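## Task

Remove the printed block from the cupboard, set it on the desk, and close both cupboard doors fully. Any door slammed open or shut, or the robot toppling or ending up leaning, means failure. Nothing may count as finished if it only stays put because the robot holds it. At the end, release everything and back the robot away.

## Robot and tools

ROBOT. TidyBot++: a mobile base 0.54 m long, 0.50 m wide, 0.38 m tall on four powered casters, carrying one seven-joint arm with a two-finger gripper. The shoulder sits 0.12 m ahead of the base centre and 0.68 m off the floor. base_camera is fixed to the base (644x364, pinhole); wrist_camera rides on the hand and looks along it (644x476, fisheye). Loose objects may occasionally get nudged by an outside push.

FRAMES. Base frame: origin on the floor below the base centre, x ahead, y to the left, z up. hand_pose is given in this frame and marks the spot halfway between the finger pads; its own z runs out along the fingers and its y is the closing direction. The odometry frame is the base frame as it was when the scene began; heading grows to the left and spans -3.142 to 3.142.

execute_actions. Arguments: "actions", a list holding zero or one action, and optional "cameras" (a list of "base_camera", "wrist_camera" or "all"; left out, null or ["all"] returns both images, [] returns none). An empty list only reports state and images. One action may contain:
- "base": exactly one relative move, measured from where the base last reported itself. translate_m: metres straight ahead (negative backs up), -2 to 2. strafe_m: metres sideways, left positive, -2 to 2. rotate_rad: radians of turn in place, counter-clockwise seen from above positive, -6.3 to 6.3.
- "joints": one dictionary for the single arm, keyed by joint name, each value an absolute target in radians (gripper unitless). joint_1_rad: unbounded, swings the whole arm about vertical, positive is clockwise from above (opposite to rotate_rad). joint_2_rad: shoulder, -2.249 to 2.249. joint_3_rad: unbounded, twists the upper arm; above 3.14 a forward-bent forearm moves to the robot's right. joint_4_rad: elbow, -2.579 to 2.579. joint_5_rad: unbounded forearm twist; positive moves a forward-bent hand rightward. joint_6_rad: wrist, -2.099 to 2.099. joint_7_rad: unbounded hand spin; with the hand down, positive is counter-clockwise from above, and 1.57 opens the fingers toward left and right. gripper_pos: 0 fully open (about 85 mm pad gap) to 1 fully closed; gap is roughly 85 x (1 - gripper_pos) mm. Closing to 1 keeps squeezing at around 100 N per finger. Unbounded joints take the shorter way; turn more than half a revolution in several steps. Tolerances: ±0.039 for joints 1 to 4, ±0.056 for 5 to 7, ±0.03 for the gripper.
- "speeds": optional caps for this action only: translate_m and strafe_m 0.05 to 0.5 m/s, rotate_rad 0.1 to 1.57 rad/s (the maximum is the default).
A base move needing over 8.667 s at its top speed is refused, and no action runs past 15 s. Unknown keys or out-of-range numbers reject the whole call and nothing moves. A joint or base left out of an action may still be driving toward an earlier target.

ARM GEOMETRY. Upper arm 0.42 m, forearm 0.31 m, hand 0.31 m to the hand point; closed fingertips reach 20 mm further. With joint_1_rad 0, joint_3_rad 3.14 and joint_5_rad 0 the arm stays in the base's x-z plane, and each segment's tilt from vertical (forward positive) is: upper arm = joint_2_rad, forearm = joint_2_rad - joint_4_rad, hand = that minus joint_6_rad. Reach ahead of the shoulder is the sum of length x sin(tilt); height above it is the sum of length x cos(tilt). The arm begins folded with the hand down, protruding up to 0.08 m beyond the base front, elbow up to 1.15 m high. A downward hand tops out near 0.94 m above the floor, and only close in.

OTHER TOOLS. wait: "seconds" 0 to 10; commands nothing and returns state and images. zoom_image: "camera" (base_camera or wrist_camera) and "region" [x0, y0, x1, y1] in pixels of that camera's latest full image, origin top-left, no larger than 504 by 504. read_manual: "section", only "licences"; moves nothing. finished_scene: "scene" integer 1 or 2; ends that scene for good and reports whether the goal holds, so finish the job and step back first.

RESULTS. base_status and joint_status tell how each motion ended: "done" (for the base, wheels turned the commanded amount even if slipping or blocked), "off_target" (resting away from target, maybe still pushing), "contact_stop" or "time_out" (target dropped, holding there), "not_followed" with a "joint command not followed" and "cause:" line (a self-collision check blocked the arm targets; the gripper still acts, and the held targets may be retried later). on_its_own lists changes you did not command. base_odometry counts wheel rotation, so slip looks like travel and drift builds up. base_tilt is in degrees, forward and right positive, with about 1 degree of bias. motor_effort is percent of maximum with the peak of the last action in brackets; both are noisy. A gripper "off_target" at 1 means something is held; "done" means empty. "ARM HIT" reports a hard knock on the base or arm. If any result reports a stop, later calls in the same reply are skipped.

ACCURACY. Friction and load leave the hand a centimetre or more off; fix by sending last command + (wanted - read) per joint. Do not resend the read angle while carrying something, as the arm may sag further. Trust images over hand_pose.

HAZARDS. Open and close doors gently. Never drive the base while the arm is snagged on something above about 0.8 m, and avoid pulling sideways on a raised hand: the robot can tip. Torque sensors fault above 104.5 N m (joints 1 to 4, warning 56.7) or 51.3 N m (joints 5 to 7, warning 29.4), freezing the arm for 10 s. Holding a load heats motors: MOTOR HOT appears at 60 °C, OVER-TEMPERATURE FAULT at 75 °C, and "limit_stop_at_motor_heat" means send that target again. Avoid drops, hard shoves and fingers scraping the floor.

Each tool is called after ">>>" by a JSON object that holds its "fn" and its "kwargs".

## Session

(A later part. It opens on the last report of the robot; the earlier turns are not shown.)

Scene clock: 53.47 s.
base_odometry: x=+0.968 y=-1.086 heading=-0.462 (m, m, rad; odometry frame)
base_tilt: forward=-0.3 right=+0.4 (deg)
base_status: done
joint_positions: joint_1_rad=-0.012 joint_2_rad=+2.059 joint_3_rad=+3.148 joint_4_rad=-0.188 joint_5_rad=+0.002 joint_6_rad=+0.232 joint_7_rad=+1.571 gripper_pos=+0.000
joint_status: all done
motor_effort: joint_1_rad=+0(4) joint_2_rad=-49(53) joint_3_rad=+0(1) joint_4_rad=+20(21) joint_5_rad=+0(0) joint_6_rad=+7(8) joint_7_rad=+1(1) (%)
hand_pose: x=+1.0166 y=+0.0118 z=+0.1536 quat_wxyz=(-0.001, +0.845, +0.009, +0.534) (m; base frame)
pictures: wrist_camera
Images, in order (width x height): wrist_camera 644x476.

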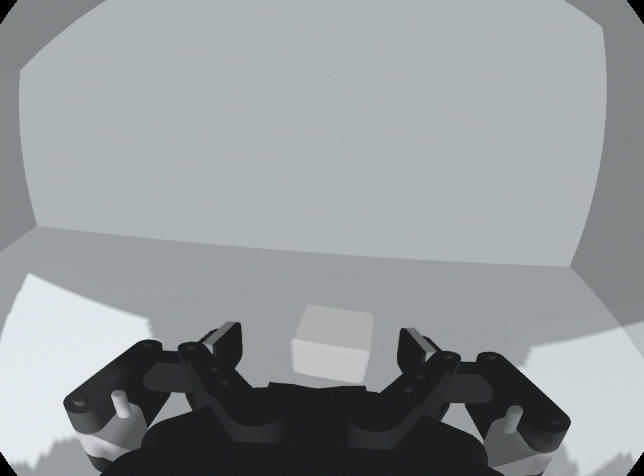

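>>> {"fn": "execute_actions", "kwargs": {"actions": [{"joints":{"gripper_pos":1}}], "cameras": ["wrist_camera"]}}

>>> {"fn": "execute_actions", "kwargs": {"actions": [{"joints":{"joint_2_rad":2.01}}], "cameras": ["wrist_camera"]}}

Scene clock: 54.67 s.
base_odometry: x=+0.968 y=-1.086 heading=-0.462 (m, m, rad; odometry frame)
base_tilt: forward=-0.3 right=+0.4 (deg)
base_status: not commanded
joint_positions: joint_1_rad=-0.012 joint_2_rad=+2.059 joint_3_rad=+3.148 joint_4_rad=-0.188 joint_5_rad=+0.002 joint_6_rad=+0.232 joint_7_rad=+1.571 gripper_pos=+0.599
joint_status: gripper_pos off_target (ended at +0.599, target +1.000)
motor_effort: joint_1_rad=+0(0) joint_2_rad=-50(50) joint_3_rad=+0(0) joint_4_rad=+20(19) joint_5_rad=+0(0) joint_6_rad=+8(7) joint_7_rad=+1(1) (%)
hand_pose: x=+1.0168 y=+0.0118 z=+0.1540 quat_wxyz=(-0.001, +0.845, +0.009, +0.534) (m; base frame)
pictures: wrist_camera
Images, in order (width x height): wrist_camera 644x476.

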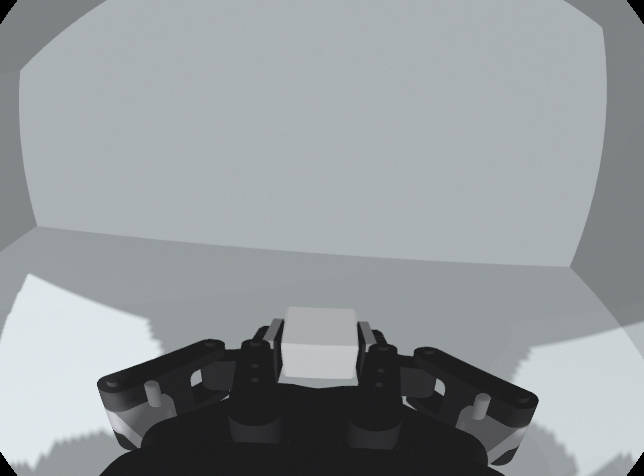

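Scene clock: 55.63 s.
base_odometry: x=+0.968 y=-1.086 heading=-0.462 (m, m, rad; odometry frame)
base_tilt: forward=-0.3 right=+0.4 (deg)
base_status: not commanded
joint_positions: joint_1_rad=-0.012 joint_2_rad=+2.010 joint_3_rad=+3.148 joint_4_rad=-0.185 joint_5_rad=+0.002 joint_6_rad=+0.232 joint_7_rad=+1.571 gripper_pos=+0.599
joint_status: all done
motor_effort: joint_1_rad=+0(0) joint_2_rad=-51(53) joint_3_rad=-1(1) joint_4_rad=+20(21) joint_5_rad=+0(0) joint_6_rad=+8(8) joint_7_rad=+1(2) (%)
hand_pose: x=+1.0425 y=+0.0121 z=+0.2002 quat_wxyz=(-0.001, +0.831, +0.009, +0.556) (m; base frame)
pictures: wrist_camera
Images, in order (width x height): wrist_camera 644x476.

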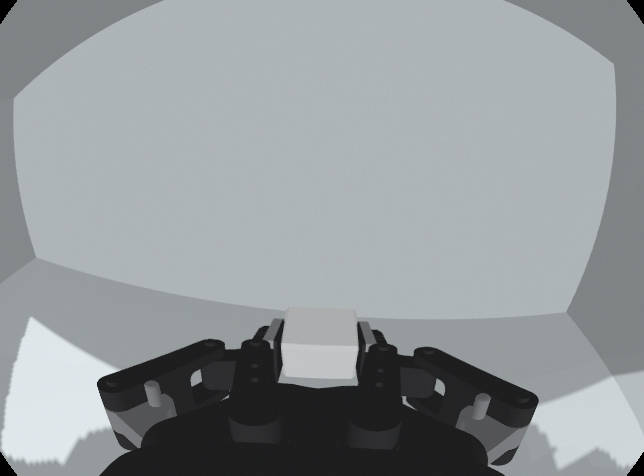

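>>> {"fn": "execute_actions", "kwargs": {"actions": [{"base":{"translate_m":-1.35}}], "cameras": []}}

>>> {"fn": "execute_actions", "kwargs": {"actions": [{"base":{"rotate_rad":1.52},"joints":{"joint_2_rad":0.47,"joint_4_rad":-1.47,"joint_6_rad":-0.08},"speeds":{"rotate_rad":1.0}}]}}

Scene clock: 60.13 s.
base_odometry: x=-0.240 y=-0.484 heading=-0.462 (m, m, rad; odometry frame)
base_tilt: forward=-0.3 right=+0.4 (deg)
base_status: done
joint_positions: joint_1_rad=-0.013 joint_2_rad=+2.010 joint_3_rad=+3.148 joint_4_rad=-0.185 joint_5_rad=+0.002 joint_6_rad=+0.232 joint_7_rad=+1.571 gripper_pos=+0.599
joint_status: not commanded
motor_effort: joint_1_rad=+1(6) joint_2_rad=-50(53) joint_3_rad=+0(1) joint_4_rad=+21(22) joint_5_rad=+0(0) joint_6_rad=+7(8) joint_7_rad=+1(1) (%)
hand_pose: x=+1.0426 y=+0.0133 z=+0.2004 quat_wxyz=(-0.001, +0.831, +0.010, +0.556) (m; base frame)
pictures: none
No camera images: the call's "cameras" was empty. Leave "cameras" out to get every camera's image.

Scene clock: 62.90 s.
base_odometry: x=-0.240 y=-0.484 heading=+1.058 (m, m, rad; odometry frame)
base_tilt: forward=-0.3 right=+0.4 (deg)
base_status: done
joint_positions: joint_1_rad=-0.040 joint_2_rad=+0.474 joint_3_rad=+3.145 joint_4_rad=-1.448 joint_5_rad=+0.002 joint_6_rad=-0.038 joint_7_rad=+1.571 gripper_pos=+0.599
joint_status: all done
motor_effort: joint_1_rad=+0(10) joint_2_rad=-37(56) joint_3_rad=+0(4) joint_4_rad=+22(22) joint_5_rad=+0(1) joint_6_rad=+7(8) joint_7_rad=+1(1) (%)
hand_pose: x=+0.8936 y=+0.0304 z=+0.8299 quat_wxyz=(-0.009, +0.830, +0.017, +0.557) (m; base frame)
pictures: base_camera, wrist_camera
Images, in order (width x height): base_camera 644x364, wrist_camera 644x476.

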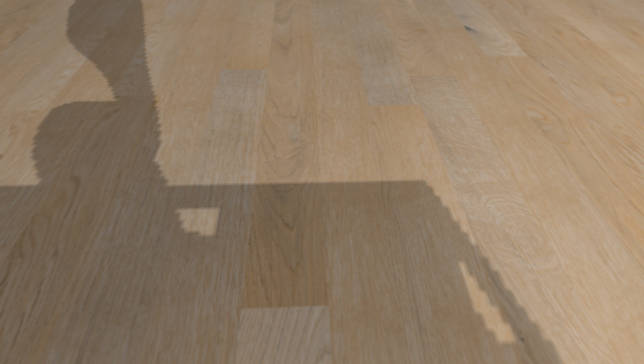

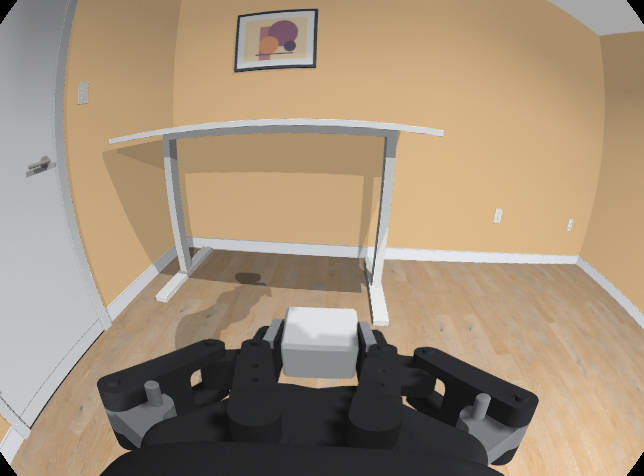

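>>> {"fn": "execute_actions", "kwargs": {"actions": [{"base":{"translate_m":0.8},"joints":{"joint_2_rad":0.26,"joint_4_rad":-0.87,"joint_6_rad":-0.87,"joint_1_rad":0.01}}]}}

Scene clock: 66.00 s.
base_odometry: x=+0.152 y=+0.214 heading=+1.058 (m, m, rad; odometry frame)
base_tilt: forward=-0.3 right=+0.4 (deg)
base_status: done
joint_positions: joint_1_rad=-0.016 joint_2_rad=+0.266 joint_3_rad=+3.145 joint_4_rad=-0.887 joint_5_rad=+0.002 joint_6_rad=-0.832 joint_7_rad=+1.571 gripper_pos=+0.599
joint_status: all done
motor_effort: joint_1_rad=+0(0) joint_2_rad=-29(38) joint_3_rad=+0(0) joint_4_rad=+22(25) joint_5_rad=+0(1) joint_6_rad=+8(8) joint_7_rad=+1(1) (%)
hand_pose: x=+0.8018 y=+0.0099 z=+1.0902 quat_wxyz=(-0.002, +0.837, +0.006, +0.547) (m; base frame)
pictures: base_camera, wrist_camera
Images, in order (width x height): base_camera 644x364, wrist_camera 644x476.

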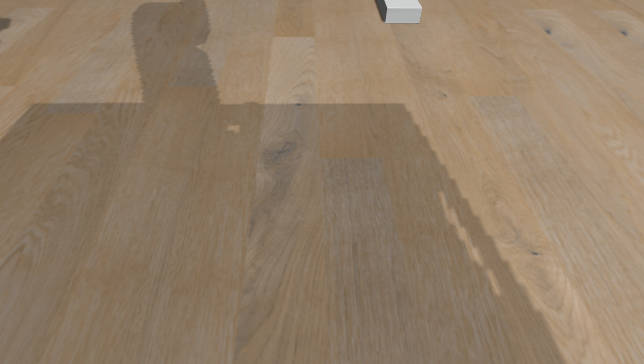

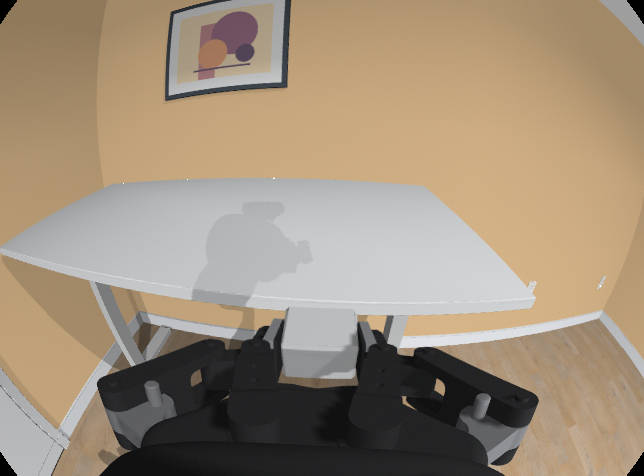

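>>> {"fn": "execute_actions", "kwargs": {"actions": [{"base":{"translate_m":0.35}}], "cameras": []}}

>>> {"fn": "execute_actions", "kwargs": {"actions": [{"joints":{"joint_2_rad":0.39,"joint_6_rad":-0.70}}]}}

Scene clock: 68.23 s.
base_odometry: x=+0.323 y=+0.519 heading=+1.059 (m, m, rad; odometry frame)
base_tilt: forward=-0.3 right=+0.4 (deg)
base_status: done
joint_positions: joint_1_rad=-0.015 joint_2_rad=+0.267 joint_3_rad=+3.145 joint_4_rad=-0.887 joint_5_rad=+0.002 joint_6_rad=-0.833 joint_7_rad=+1.571 gripper_pos=+0.599
joint_status: not commanded
motor_effort: joint_1_rad=+1(1) joint_2_rad=-30(33) joint_3_rad=+0(1) joint_4_rad=+22(24) joint_5_rad=+0(0) joint_6_rad=+7(8) joint_7_rad=+1(1) (%)
hand_pose: x=+0.8022 y=+0.0094 z=+1.0889 quat_wxyz=(-0.002, +0.838, +0.006, +0.546) (m; base frame)
pictures: none
No camera images: the call's "cameras" was empty. Leave "cameras" out to get every camera's image.

Scene clock: 69.63 s.
base_odometry: x=+0.323 y=+0.519 heading=+1.059 (m, m, rad; odometry frame)
base_tilt: forward=-0.3 right=+0.4 (deg)
base_status: not commanded
joint_positions: joint_1_rad=-0.015 joint_2_rad=+0.396 joint_3_rad=+3.145 joint_4_rad=-0.885 joint_5_rad=+0.002 joint_6_rad=-0.741 joint_7_rad=+1.571 gripper_pos=+0.599
joint_status: all done
motor_effort: joint_1_rad=+0(0) joint_2_rad=-35(39) joint_3_rad=+0(0) joint_4_rad=+23(25) joint_5_rad=+0(0) joint_6_rad=+7(8) joint_7_rad=+0(1) (%)
hand_pose: x=+0.8629 y=+0.0104 z=+1.0239 quat_wxyz=(-0.001, +0.847, +0.006, +0.531) (m; base frame)
pictures: base_camera, wrist_camera
Images, in order (width x height): base_camera 644x364, wrist_camera 644x476.

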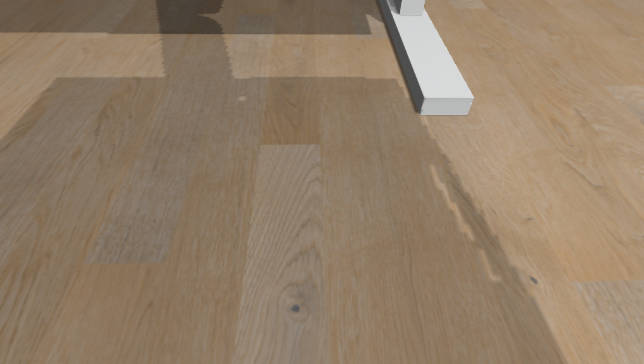

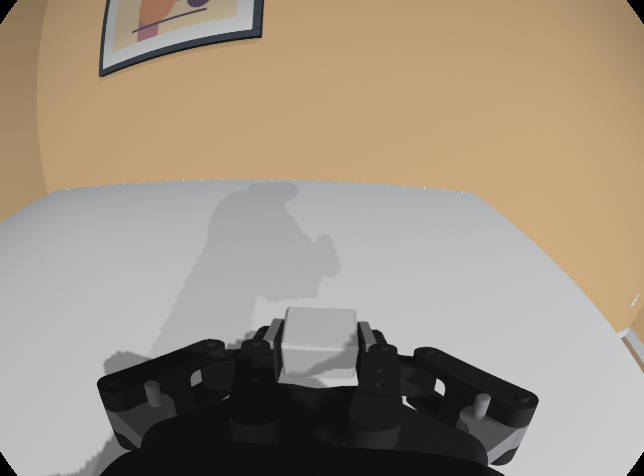

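>>> {"fn": "execute_actions", "kwargs": {"actions": [{"joints":{"joint_2_rad":0.44,"joint_6_rad":-0.66}}], "cameras": ["wrist_camera"]}}

Scene clock: 70.57 s.
base_odometry: x=+0.323 y=+0.519 heading=+1.059 (m, m, rad; odometry frame)
base_tilt: forward=-0.3 right=+0.4 (deg)
base_status: not commanded
joint_positions: joint_1_rad=-0.015 joint_2_rad=+0.438 joint_3_rad=+3.145 joint_4_rad=-0.885 joint_5_rad=+0.002 joint_6_rad=-0.701 joint_7_rad=+1.571 gripper_pos=+0.599
joint_status: all done
motor_effort: joint_1_rad=+0(0) joint_2_rad=-36(39) joint_3_rad=-1(0) joint_4_rad=+24(23) joint_5_rad=+0(0) joint_6_rad=+7(8) joint_7_rad=+1(1) (%)
hand_pose: x=+0.8821 y=+0.0107 z=+1.0036 quat_wxyz=(-0.001, +0.848, +0.006, +0.530) (m; base frame)
pictures: wrist_camera
Images, in order (width x height): wrist_camera 644x476.

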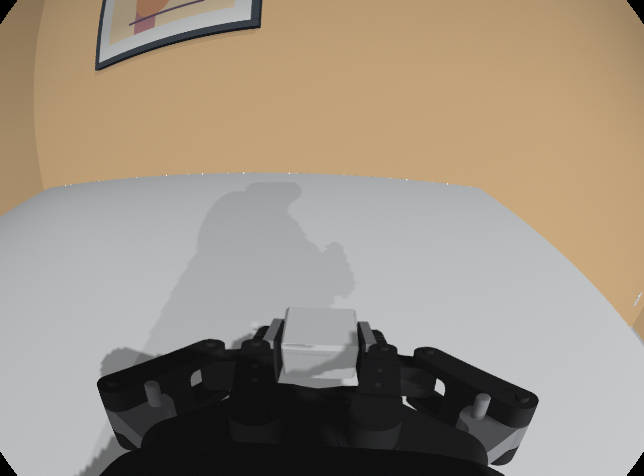

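>>> {"fn": "execute_actions", "kwargs": {"actions": [{"joints":{"joint_2_rad":0.49,"joint_6_rad":-0.62}}], "cameras": ["wrist_camera"]}}

Scene clock: 71.50 s.
base_odometry: x=+0.323 y=+0.519 heading=+1.059 (m, m, rad; odometry frame)
base_tilt: forward=-0.3 right=+0.4 (deg)
base_status: not commanded
joint_positions: joint_1_rad=-0.015 joint_2_rad=+0.484 joint_3_rad=+3.145 joint_4_rad=-0.884 joint_5_rad=+0.002 joint_6_rad=-0.656 joint_7_rad=+1.571 gripper_pos=+0.599
joint_status: all done
motor_effort: joint_1_rad=+0(0) joint_2_rad=-38(41) joint_3_rad=+0(0) joint_4_rad=+23(24) joint_5_rad=+0(0) joint_6_rad=+8(8) joint_7_rad=+1(1) (%)
hand_pose: x=+0.9024 y=+0.0111 z=+0.9810 quat_wxyz=(-0.001, +0.848, +0.006, +0.530) (m; base frame)
pictures: wrist_camera
Images, in order (width x height): wrist_camera 644x476.

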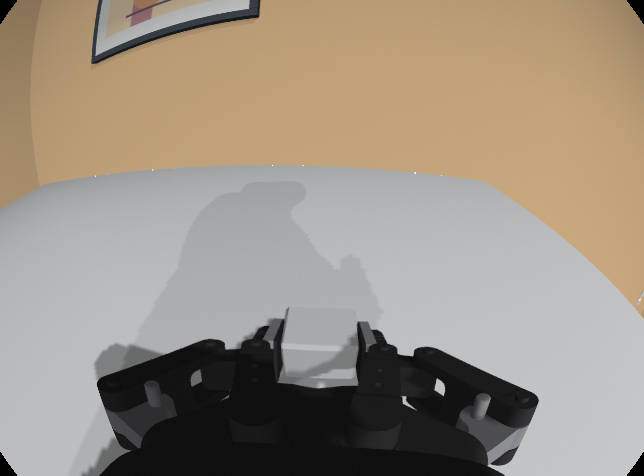

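>>> {"fn": "execute_actions", "kwargs": {"actions": [{"joints":{"joint_2_rad":0.535,"joint_6_rad":-0.59}}], "cameras": ["wrist_camera"]}}

Scene clock: 72.27 s.
base_odometry: x=+0.323 y=+0.519 heading=+1.059 (m, m, rad; odometry frame)
base_tilt: forward=-0.3 right=+0.4 (deg)
base_status: not commanded
joint_positions: joint_1_rad=-0.015 joint_2_rad=+0.504 joint_3_rad=+3.145 joint_4_rad=-0.877 joint_5_rad=+0.002 joint_6_rad=-0.618 joint_7_rad=+1.571 gripper_pos=+0.599
joint_status: all done
motor_effort: joint_1_rad=+0(0) joint_2_rad=-35(39) joint_3_rad=+0(0) joint_4_rad=+21(23) joint_5_rad=+0(0) joint_6_rad=+6(8) joint_7_rad=+1(1) (%)
hand_pose: x=+0.9140 y=+0.0113 z=+0.9803 quat_wxyz=(-0.001, +0.841, +0.006, +0.541) (m; base frame)
pictures: wrist_camera
Images, in order (width x height): wrist_camera 644x476.

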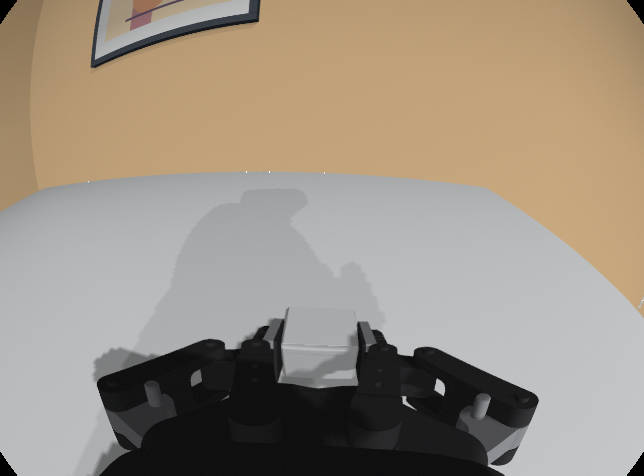

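>>> {"fn": "execute_actions", "kwargs": {"actions": [{"joints":{"joint_2_rad":0.5,"gripper_pos":0}}], "cameras": []}}

>>> {"fn": "execute_actions", "kwargs": {"actions": [{"joints":{"joint_2_rad":0.4},"base":{"translate_m":-1.68}}], "cameras": ["wrist_camera"]}}

>>> {"fn": "execute_actions", "kwargs": {"actions": [{"base":{"rotate_rad":-1.55},"joints":{"joint_1_rad":0.0,"joint_2_rad":1.4,"joint_4_rad":-1.51,"joint_6_rad":1.36,"gripper_pos":1}}], "cameras": []}}

>>> {"fn": "execute_actions", "kwargs": {"actions": [{"base":{"translate_m":0.5}}]}}

Scene clock: 73.50 s.
base_odometry: x=+0.323 y=+0.519 heading=+1.059 (m, m, rad; odometry frame)
base_tilt: forward=-0.3 right=+0.4 (deg)
base_status: not commanded
joint_positions: joint_1_rad=-0.015 joint_2_rad=+0.503 joint_3_rad=+3.145 joint_4_rad=-0.877 joint_5_rad=+0.002 joint_6_rad=-0.618 joint_7_rad=+1.571 gripper_pos=+0.000
joint_status: all done
motor_effort: joint_1_rad=+0(0) joint_2_rad=-38(40) joint_3_rad=+0(1) joint_4_rad=+24(24) joint_5_rad=+0(0) joint_6_rad=+7(8) joint_7_rad=+1(1) (%)
hand_pose: x=+0.9136 y=+0.0113 z=+0.9814 quat_wxyz=(-0.001, +0.841, +0.006, +0.541) (m; base frame)
pictures: none
No camera images: the call's "cameras" was empty. Leave "cameras" out to get every camera's image.

Scene clock: 78.33 s.
base_odometry: x=-0.498 y=-0.947 heading=+1.060 (m, m, rad; odometry frame)
base_tilt: forward=-0.3 right=+0.4 (deg)
base_status: done
joint_positions: joint_1_rad=-0.010 joint_2_rad=+0.398 joint_3_rad=+3.145 joint_4_rad=-0.877 joint_5_rad=+0.002 joint_6_rad=-0.618 joint_7_rad=+1.571 gripper_pos=+0.000
joint_status: all done
motor_effort: joint_1_rad=+0(4) joint_2_rad=-35(45) joint_3_rad=+0(2) joint_4_rad=+22(23) joint_5_rad=+0(0) joint_6_rad=+8(8) joint_7_rad=+1(1) (%)
hand_pose: x=+0.8781 y=+0.0062 z=+1.0627 quat_wxyz=(+0.000, +0.811, +0.003, +0.584) (m; base frame)
pictures: wrist_camera
Images, in order (width x height): wrist_camera 644x476.

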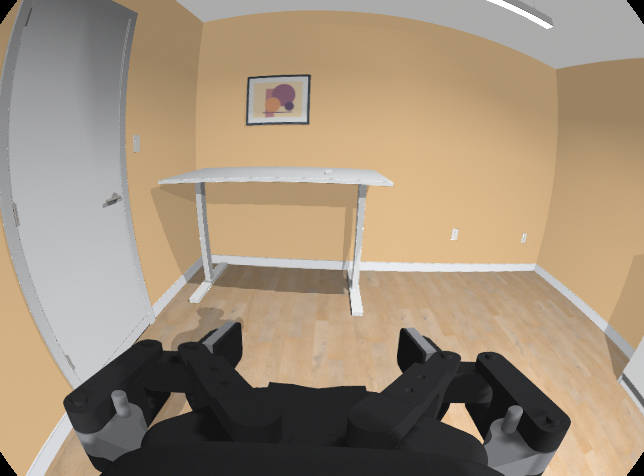

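Scene clock: 81.10 s.
base_odometry: x=-0.498 y=-0.947 heading=-0.490 (m, m, rad; odometry frame)
base_tilt: forward=-0.3 right=+0.4 (deg)
base_status: done
joint_positions: joint_1_rad=+0.015 joint_2_rad=+1.400 joint_3_rad=+3.166 joint_4_rad=-1.496 joint_5_rad=+0.002 joint_6_rad=+1.319 joint_7_rad=+1.571 gripper_pos=+0.999
joint_status: all done
motor_effort: joint_1_rad=+0(10) joint_2_rad=-45(53) joint_3_rad=+0(5) joint_4_rad=+11(25) joint_5_rad=+0(2) joint_6_rad=+8(10) joint_7_rad=+1(1) (%)
hand_pose: x=+0.9212 y=-0.0184 z=+0.4460 quat_wxyz=(+0.014, +0.709, +0.003, +0.705) (m; base frame)
pictures: none
No camera images: the call's "cameras" was empty. Leave "cameras" out to get every camera's image.

Scene clock: 83.43 s.
base_odometry: x=-0.057 y=-1.183 heading=-0.491 (m, m, rad; odometry frame)
base_tilt: forward=-0.3 right=+0.4 (deg)
base_status: done
joint_positions: joint_1_rad=+0.015 joint_2_rad=+1.400 joint_3_rad=+3.166 joint_4_rad=-1.497 joint_5_rad=+0.002 joint_6_rad=+1.320 joint_7_rad=+1.571 gripper_pos=+0.999
joint_status: not commanded
motor_effort: joint_1_rad=+0(2) joint_2_rad=-45(48) joint_3_rad=-1(1) joint_4_rad=+11(13) joint_5_rad=+0(0) joint_6_rad=+8(9) joint_7_rad=+1(1) (%)
hand_pose: x=+0.9209 y=-0.0184 z=+0.4459 quat_wxyz=(+0.014, +0.709, +0.003, +0.705) (m; base frame)
pictures: base_camera, wrist_camera
Images, in order (width x height): base_camera 644x364, wrist_camera 644x476.

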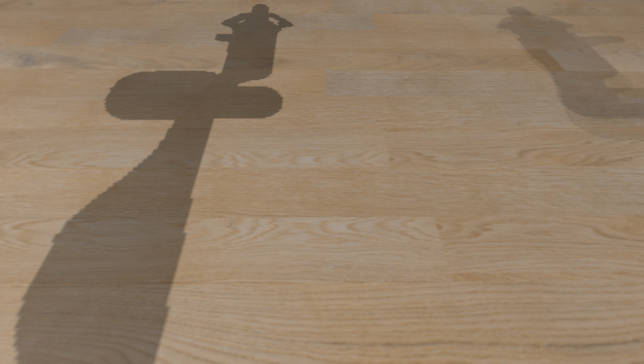

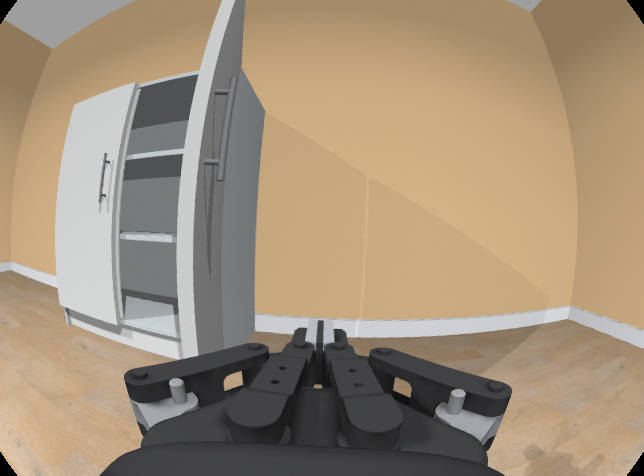

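>>> {"fn": "execute_actions", "kwargs": {"actions": [{"base":{"translate_m":0.36}}]}}

>>> {"fn": "execute_actions", "kwargs": {"actions": [{"base":{"strafe_m":0.4},"speeds":{"strafe_m":0.09}}]}}

Scene clock: 85.53 s.
base_odometry: x=+0.261 y=-1.353 heading=-0.491 (m, m, rad; odometry frame)
base_tilt: forward=-0.3 right=+0.4 (deg)
base_status: done
joint_positions: joint_1_rad=+0.014 joint_2_rad=+1.400 joint_3_rad=+3.166 joint_4_rad=-1.497 joint_5_rad=+0.002 joint_6_rad=+1.320 joint_7_rad=+1.571 gripper_pos=+0.999
joint_status: not commanded
motor_effort: joint_1_rad=+0(3) joint_2_rad=-45(47) joint_3_rad=+0(1) joint_4_rad=+10(11) joint_5_rad=+0(0) joint_6_rad=+8(9) joint_7_rad=+1(1) (%)
hand_pose: x=+0.9208 y=-0.0183 z=+0.4457 quat_wxyz=(+0.014, +0.710, +0.003, +0.705) (m; base frame)
pictures: base_camera, wrist_camera
Images, in order (width x height): base_camera 644x364, wrist_camera 644x476.

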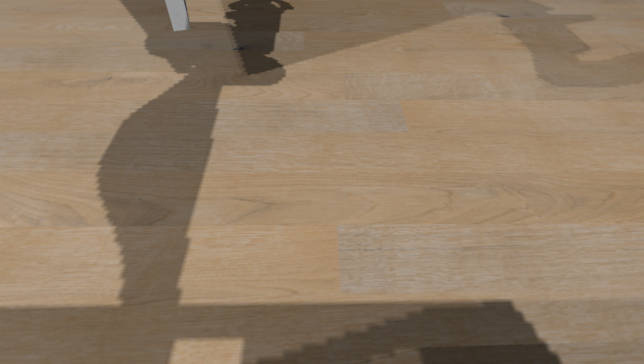

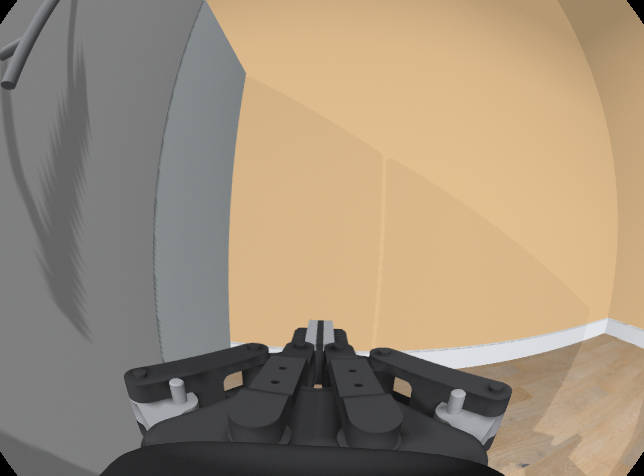

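Scene clock: 90.50 s.
base_odometry: x=+0.450 y=-1.000 heading=-0.492 (m, m, rad; odometry frame)
base_tilt: forward=-0.3 right=+0.4 (deg)
base_status: done
joint_positions: joint_1_rad=+0.008 joint_2_rad=+1.400 joint_3_rad=+3.165 joint_4_rad=-1.497 joint_5_rad=+0.002 joint_6_rad=+1.320 joint_7_rad=+1.570 gripper_pos=+0.999
joint_status: not commanded
motor_effort: joint_1_rad=+0(7) joint_2_rad=-45(46) joint_3_rad=+0(3) joint_4_rad=+12(11) joint_5_rad=+0(1) joint_6_rad=+8(9) joint_7_rad=+1(1) (%)
hand_pose: x=+0.9209 y=-0.0134 z=+0.4457 quat_wxyz=(+0.012, +0.710, +0.004, +0.705) (m; base frame)
pictures: base_camera, wrist_camera
Images, in order (width x height): base_camera 644x364, wrist_camera 644x476.

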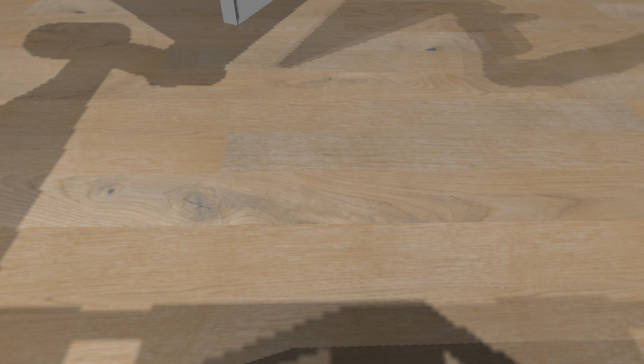

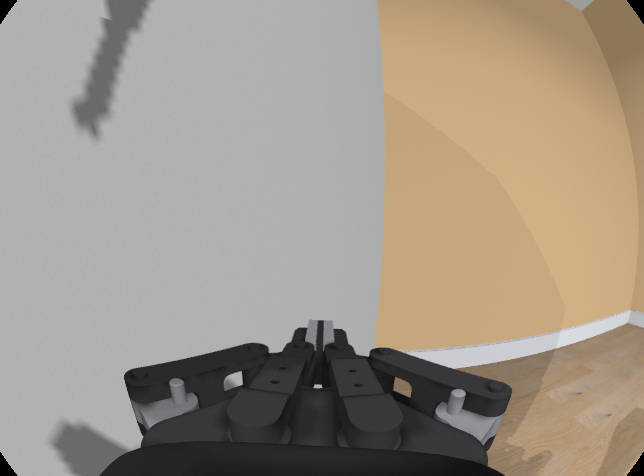

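>>> {"fn": "execute_actions", "kwargs": {"actions": [{"base":{"strafe_m":0.18},"speeds":{"strafe_m":0.08}}], "cameras": ["wrist_camera"]}}

>>> {"fn": "execute_actions", "kwargs": {"actions": [{"base":{"translate_m":0.22},"speeds":{"translate_m":0.06}}]}}

Scene clock: 93.33 s.
base_odometry: x=+0.535 y=-0.841 heading=-0.492 (m, m, rad; odometry frame)
base_tilt: forward=-0.3 right=+0.4 (deg)
base_status: done
joint_positions: joint_1_rad=+0.005 joint_2_rad=+1.400 joint_3_rad=+3.164 joint_4_rad=-1.497 joint_5_rad=+0.000 joint_6_rad=+1.320 joint_7_rad=+1.570 gripper_pos=+0.999
joint_status: not commanded
motor_effort: joint_1_rad=+0(6) joint_2_rad=-45(47) joint_3_rad=-1(2) joint_4_rad=+10(11) joint_5_rad=+0(2) joint_6_rad=+8(9) joint_7_rad=+1(1) (%)
hand_pose: x=+0.9209 y=-0.0107 z=+0.4458 quat_wxyz=(+0.011, +0.709, +0.005, +0.705) (m; base frame)
pictures: wrist_camera
Images, in order (width x height): wrist_camera 644x476.

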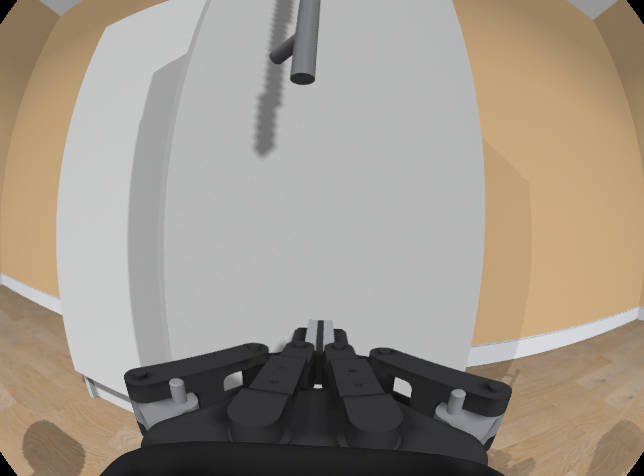

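Scene clock: 97.47 s.
base_odometry: x=+0.729 y=-0.945 heading=-0.491 (m, m, rad; odometry frame)
base_tilt: forward=-0.3 right=+0.4 (deg)
base_status: done
joint_positions: joint_1_rad=+0.005 joint_2_rad=+1.401 joint_3_rad=+3.164 joint_4_rad=-1.498 joint_5_rad=+0.000 joint_6_rad=+1.321 joint_7_rad=+1.570 gripper_pos=+0.999
joint_status: not commanded
motor_effort: joint_1_rad=+1(3) joint_2_rad=-45(48) joint_3_rad=+0(2) joint_4_rad=+11(13) joint_5_rad=+0(2) joint_6_rad=+8(8) joint_7_rad=+1(1) (%)
hand_pose: x=+0.9207 y=-0.0108 z=+0.4454 quat_wxyz=(+0.011, +0.710, +0.005, +0.705) (m; base frame)
pictures: base_camera, wrist_camera
Images, in order (width x height): base_camera 644x364, wrist_camera 644x476.

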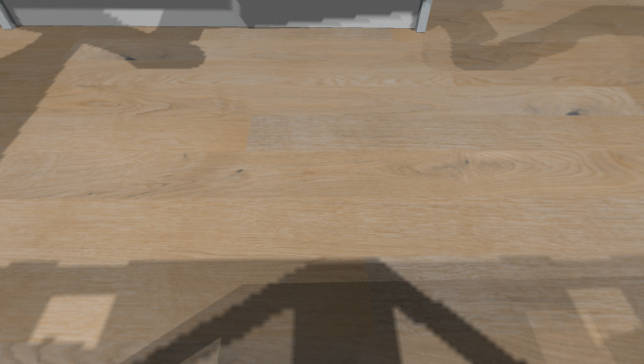

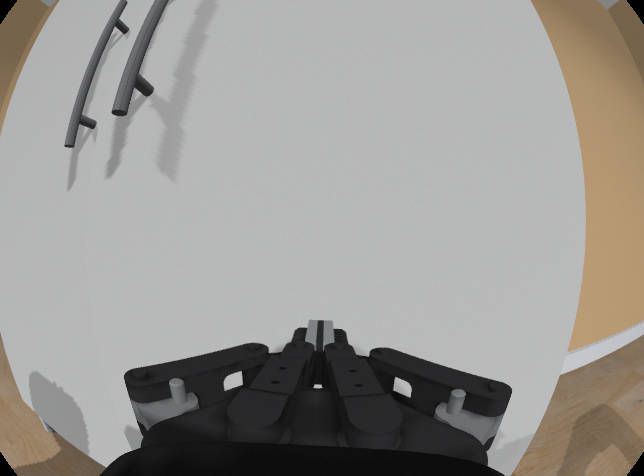

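>>> {"fn": "execute_actions", "kwargs": {"actions": [{"base":{"translate_m":0.045},"speeds":{"translate_m":0.05}}]}}

Scene clock: 98.87 s.
base_odometry: x=+0.769 y=-0.966 heading=-0.491 (m, m, rad; odometry frame)
base_tilt: forward=-0.3 right=+0.4 (deg)
base_status: done
joint_positions: joint_1_rad=+0.005 joint_2_rad=+1.402 joint_3_rad=+3.164 joint_4_rad=-1.523 joint_5_rad=+0.000 joint_6_rad=+1.340 joint_7_rad=+1.570 gripper_pos=+0.999
joint_status: not commanded
motor_effort: joint_1_rad=+0(4) joint_2_rad=-46(48) joint_3_rad=-1(1) joint_4_rad=+13(19) joint_5_rad=+0(1) joint_6_rad=+7(8) joint_7_rad=+1(1) (%)
hand_pose: x=+0.9125 y=-0.0108 z=+0.4408 quat_wxyz=(+0.011, +0.712, +0.005, +0.702) (m; base frame)
pictures: base_camera, wrist_camera
Images, in order (width x height): base_camera 644x364, wrist_camera 644x476.

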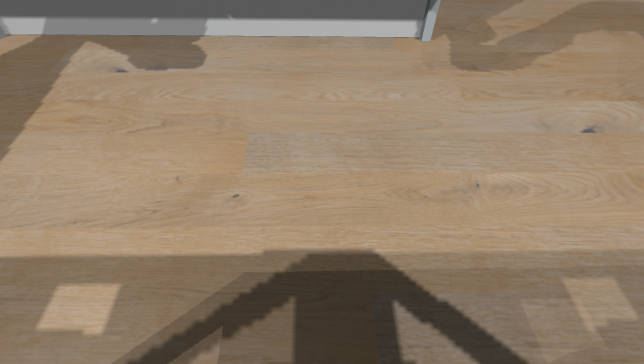

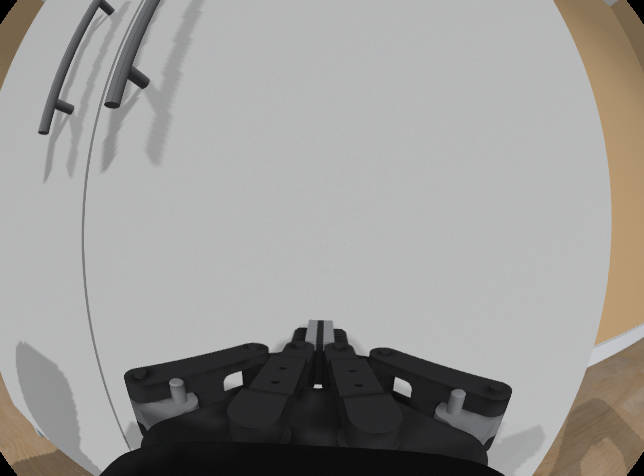

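>>> {"fn": "execute_actions", "kwargs": {"actions": [{"base":{"translate_m":0.008},"speeds":{"translate_m":0.05}}], "cameras": []}}

>>> {"fn": "execute_actions", "kwargs": {"actions": [{"base":{"translate_m":-0.45}}], "cameras": ["wrist_camera"]}}

>>> {"fn": "execute_actions", "kwargs": {"actions": [{"joints":{"joint_1_rad":-1.3,"joint_2_rad":0.1,"joint_4_rad":-1.2,"joint_6_rad":-0.3}}], "cameras": ["wrist_camera"]}}

>>> {"fn": "zoom_image", "kwargs": {"camera": "wrist_camera", "region": [0,150,300,350]}}

Scene clock: 99.67 s.
base_odometry: x=+0.776 y=-0.970 heading=-0.491 (m, m, rad; odometry frame)
base_tilt: forward=-0.3 right=+0.4 (deg)
base_status: done
joint_positions: joint_1_rad=+0.005 joint_2_rad=+1.404 joint_3_rad=+3.164 joint_4_rad=-1.546 joint_5_rad=+0.000 joint_6_rad=+1.360 joint_7_rad=+1.570 gripper_pos=+0.999
joint_status: not commanded
motor_effort: joint_1_rad=-1(4) joint_2_rad=-45(49) joint_3_rad=+0(2) joint_4_rad=+17(21) joint_5_rad=+1(3) joint_6_rad=+4(8) joint_7_rad=+1(1) (%)
hand_pose: x=+0.9049 y=-0.0109 z=+0.4365 quat_wxyz=(+0.011, +0.714, +0.004, +0.700) (m; base frame)
pictures: none
No camera images: the call's "cameras" was empty. Leave "cameras" out to get every camera's image.

Scene clock: 102.03 s.
base_odometry: x=+0.379 y=-0.757 heading=-0.491 (m, m, rad; odometry frame)
base_tilt: forward=-0.3 right=+0.4 (deg)
base_status: done
joint_positions: joint_1_rad=+0.005 joint_2_rad=+1.401 joint_3_rad=+3.164 joint_4_rad=-1.513 joint_5_rad=+0.000 joint_6_rad=+1.360 joint_7_rad=+1.570 gripper_pos=+0.999
joint_status: not commanded
motor_effort: joint_1_rad=+0(5) joint_2_rad=-46(47) joint_3_rad=+0(2) joint_4_rad=+11(15) joint_5_rad=+0(1) joint_6_rad=+8(9) joint_7_rad=+1(1) (%)
hand_pose: x=+0.9159 y=-0.0104 z=+0.4519 quat_wxyz=(+0.010, +0.701, +0.005, +0.713) (m; base frame)
pictures: wrist_camera
Images, in order (width x height): wrist_camera 644x476.

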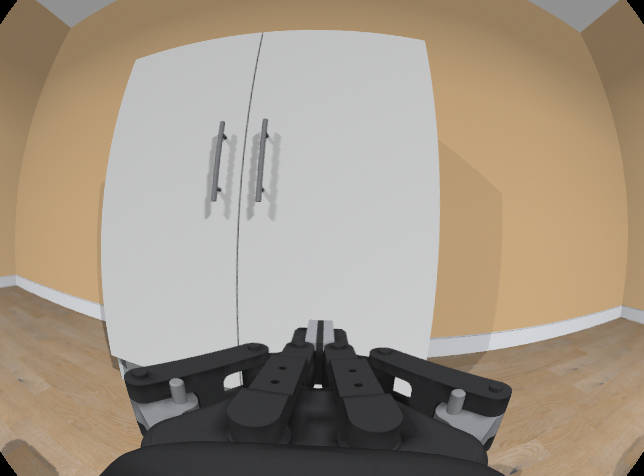

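Scene clock: 104.83 s.
base_odometry: x=+0.379 y=-0.757 heading=-0.491 (m, m, rad; odometry frame)
base_tilt: forward=-0.3 right=+0.4 (deg)
base_status: not commanded
joint_positions: joint_1_rad=-1.280 joint_2_rad=+0.096 joint_3_rad=+3.154 joint_4_rad=-1.218 joint_5_rad=+0.000 joint_6_rad=-0.258 joint_7_rad=+1.570 gripper_pos=+0.999
joint_status: all done
motor_effort: joint_1_rad=+1(6) joint_2_rad=-25(49) joint_3_rad=+0(3) joint_4_rad=+24(22) joint_5_rad=+0(1) joint_6_rad=+8(9) joint_7_rad=+1(1) (%)
hand_pose: x=+0.3133 y=+0.6265 z=+1.1798 quat_wxyz=(-0.418, +0.570, +0.419, +0.569) (m; base frame)
pictures: wrist_camera
Images, in order (width x height): wrist_camera 644x476.

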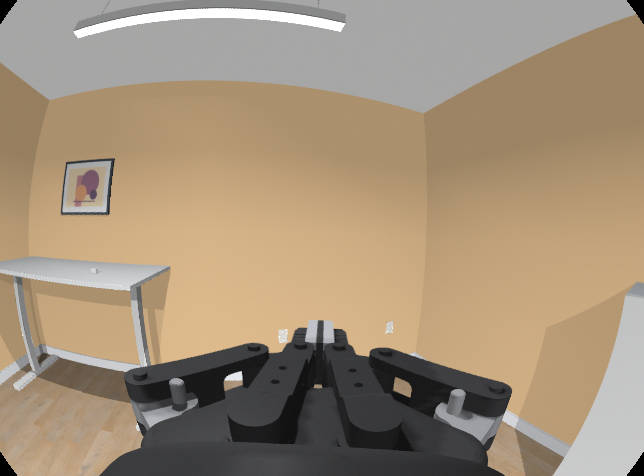

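Region (0, 150, 300, 350) of wrist_camera's 644x476 image, scaled by 1.680.

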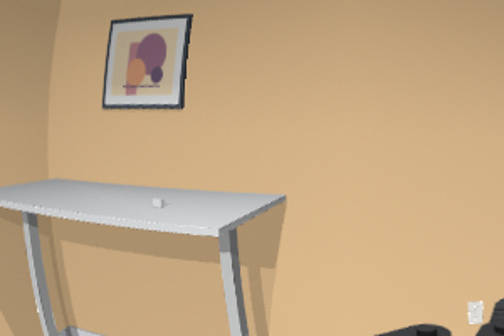

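>>> {"fn": "finished_scene", "kwargs": {"scene": 2}}

The scene is finished: the task was done.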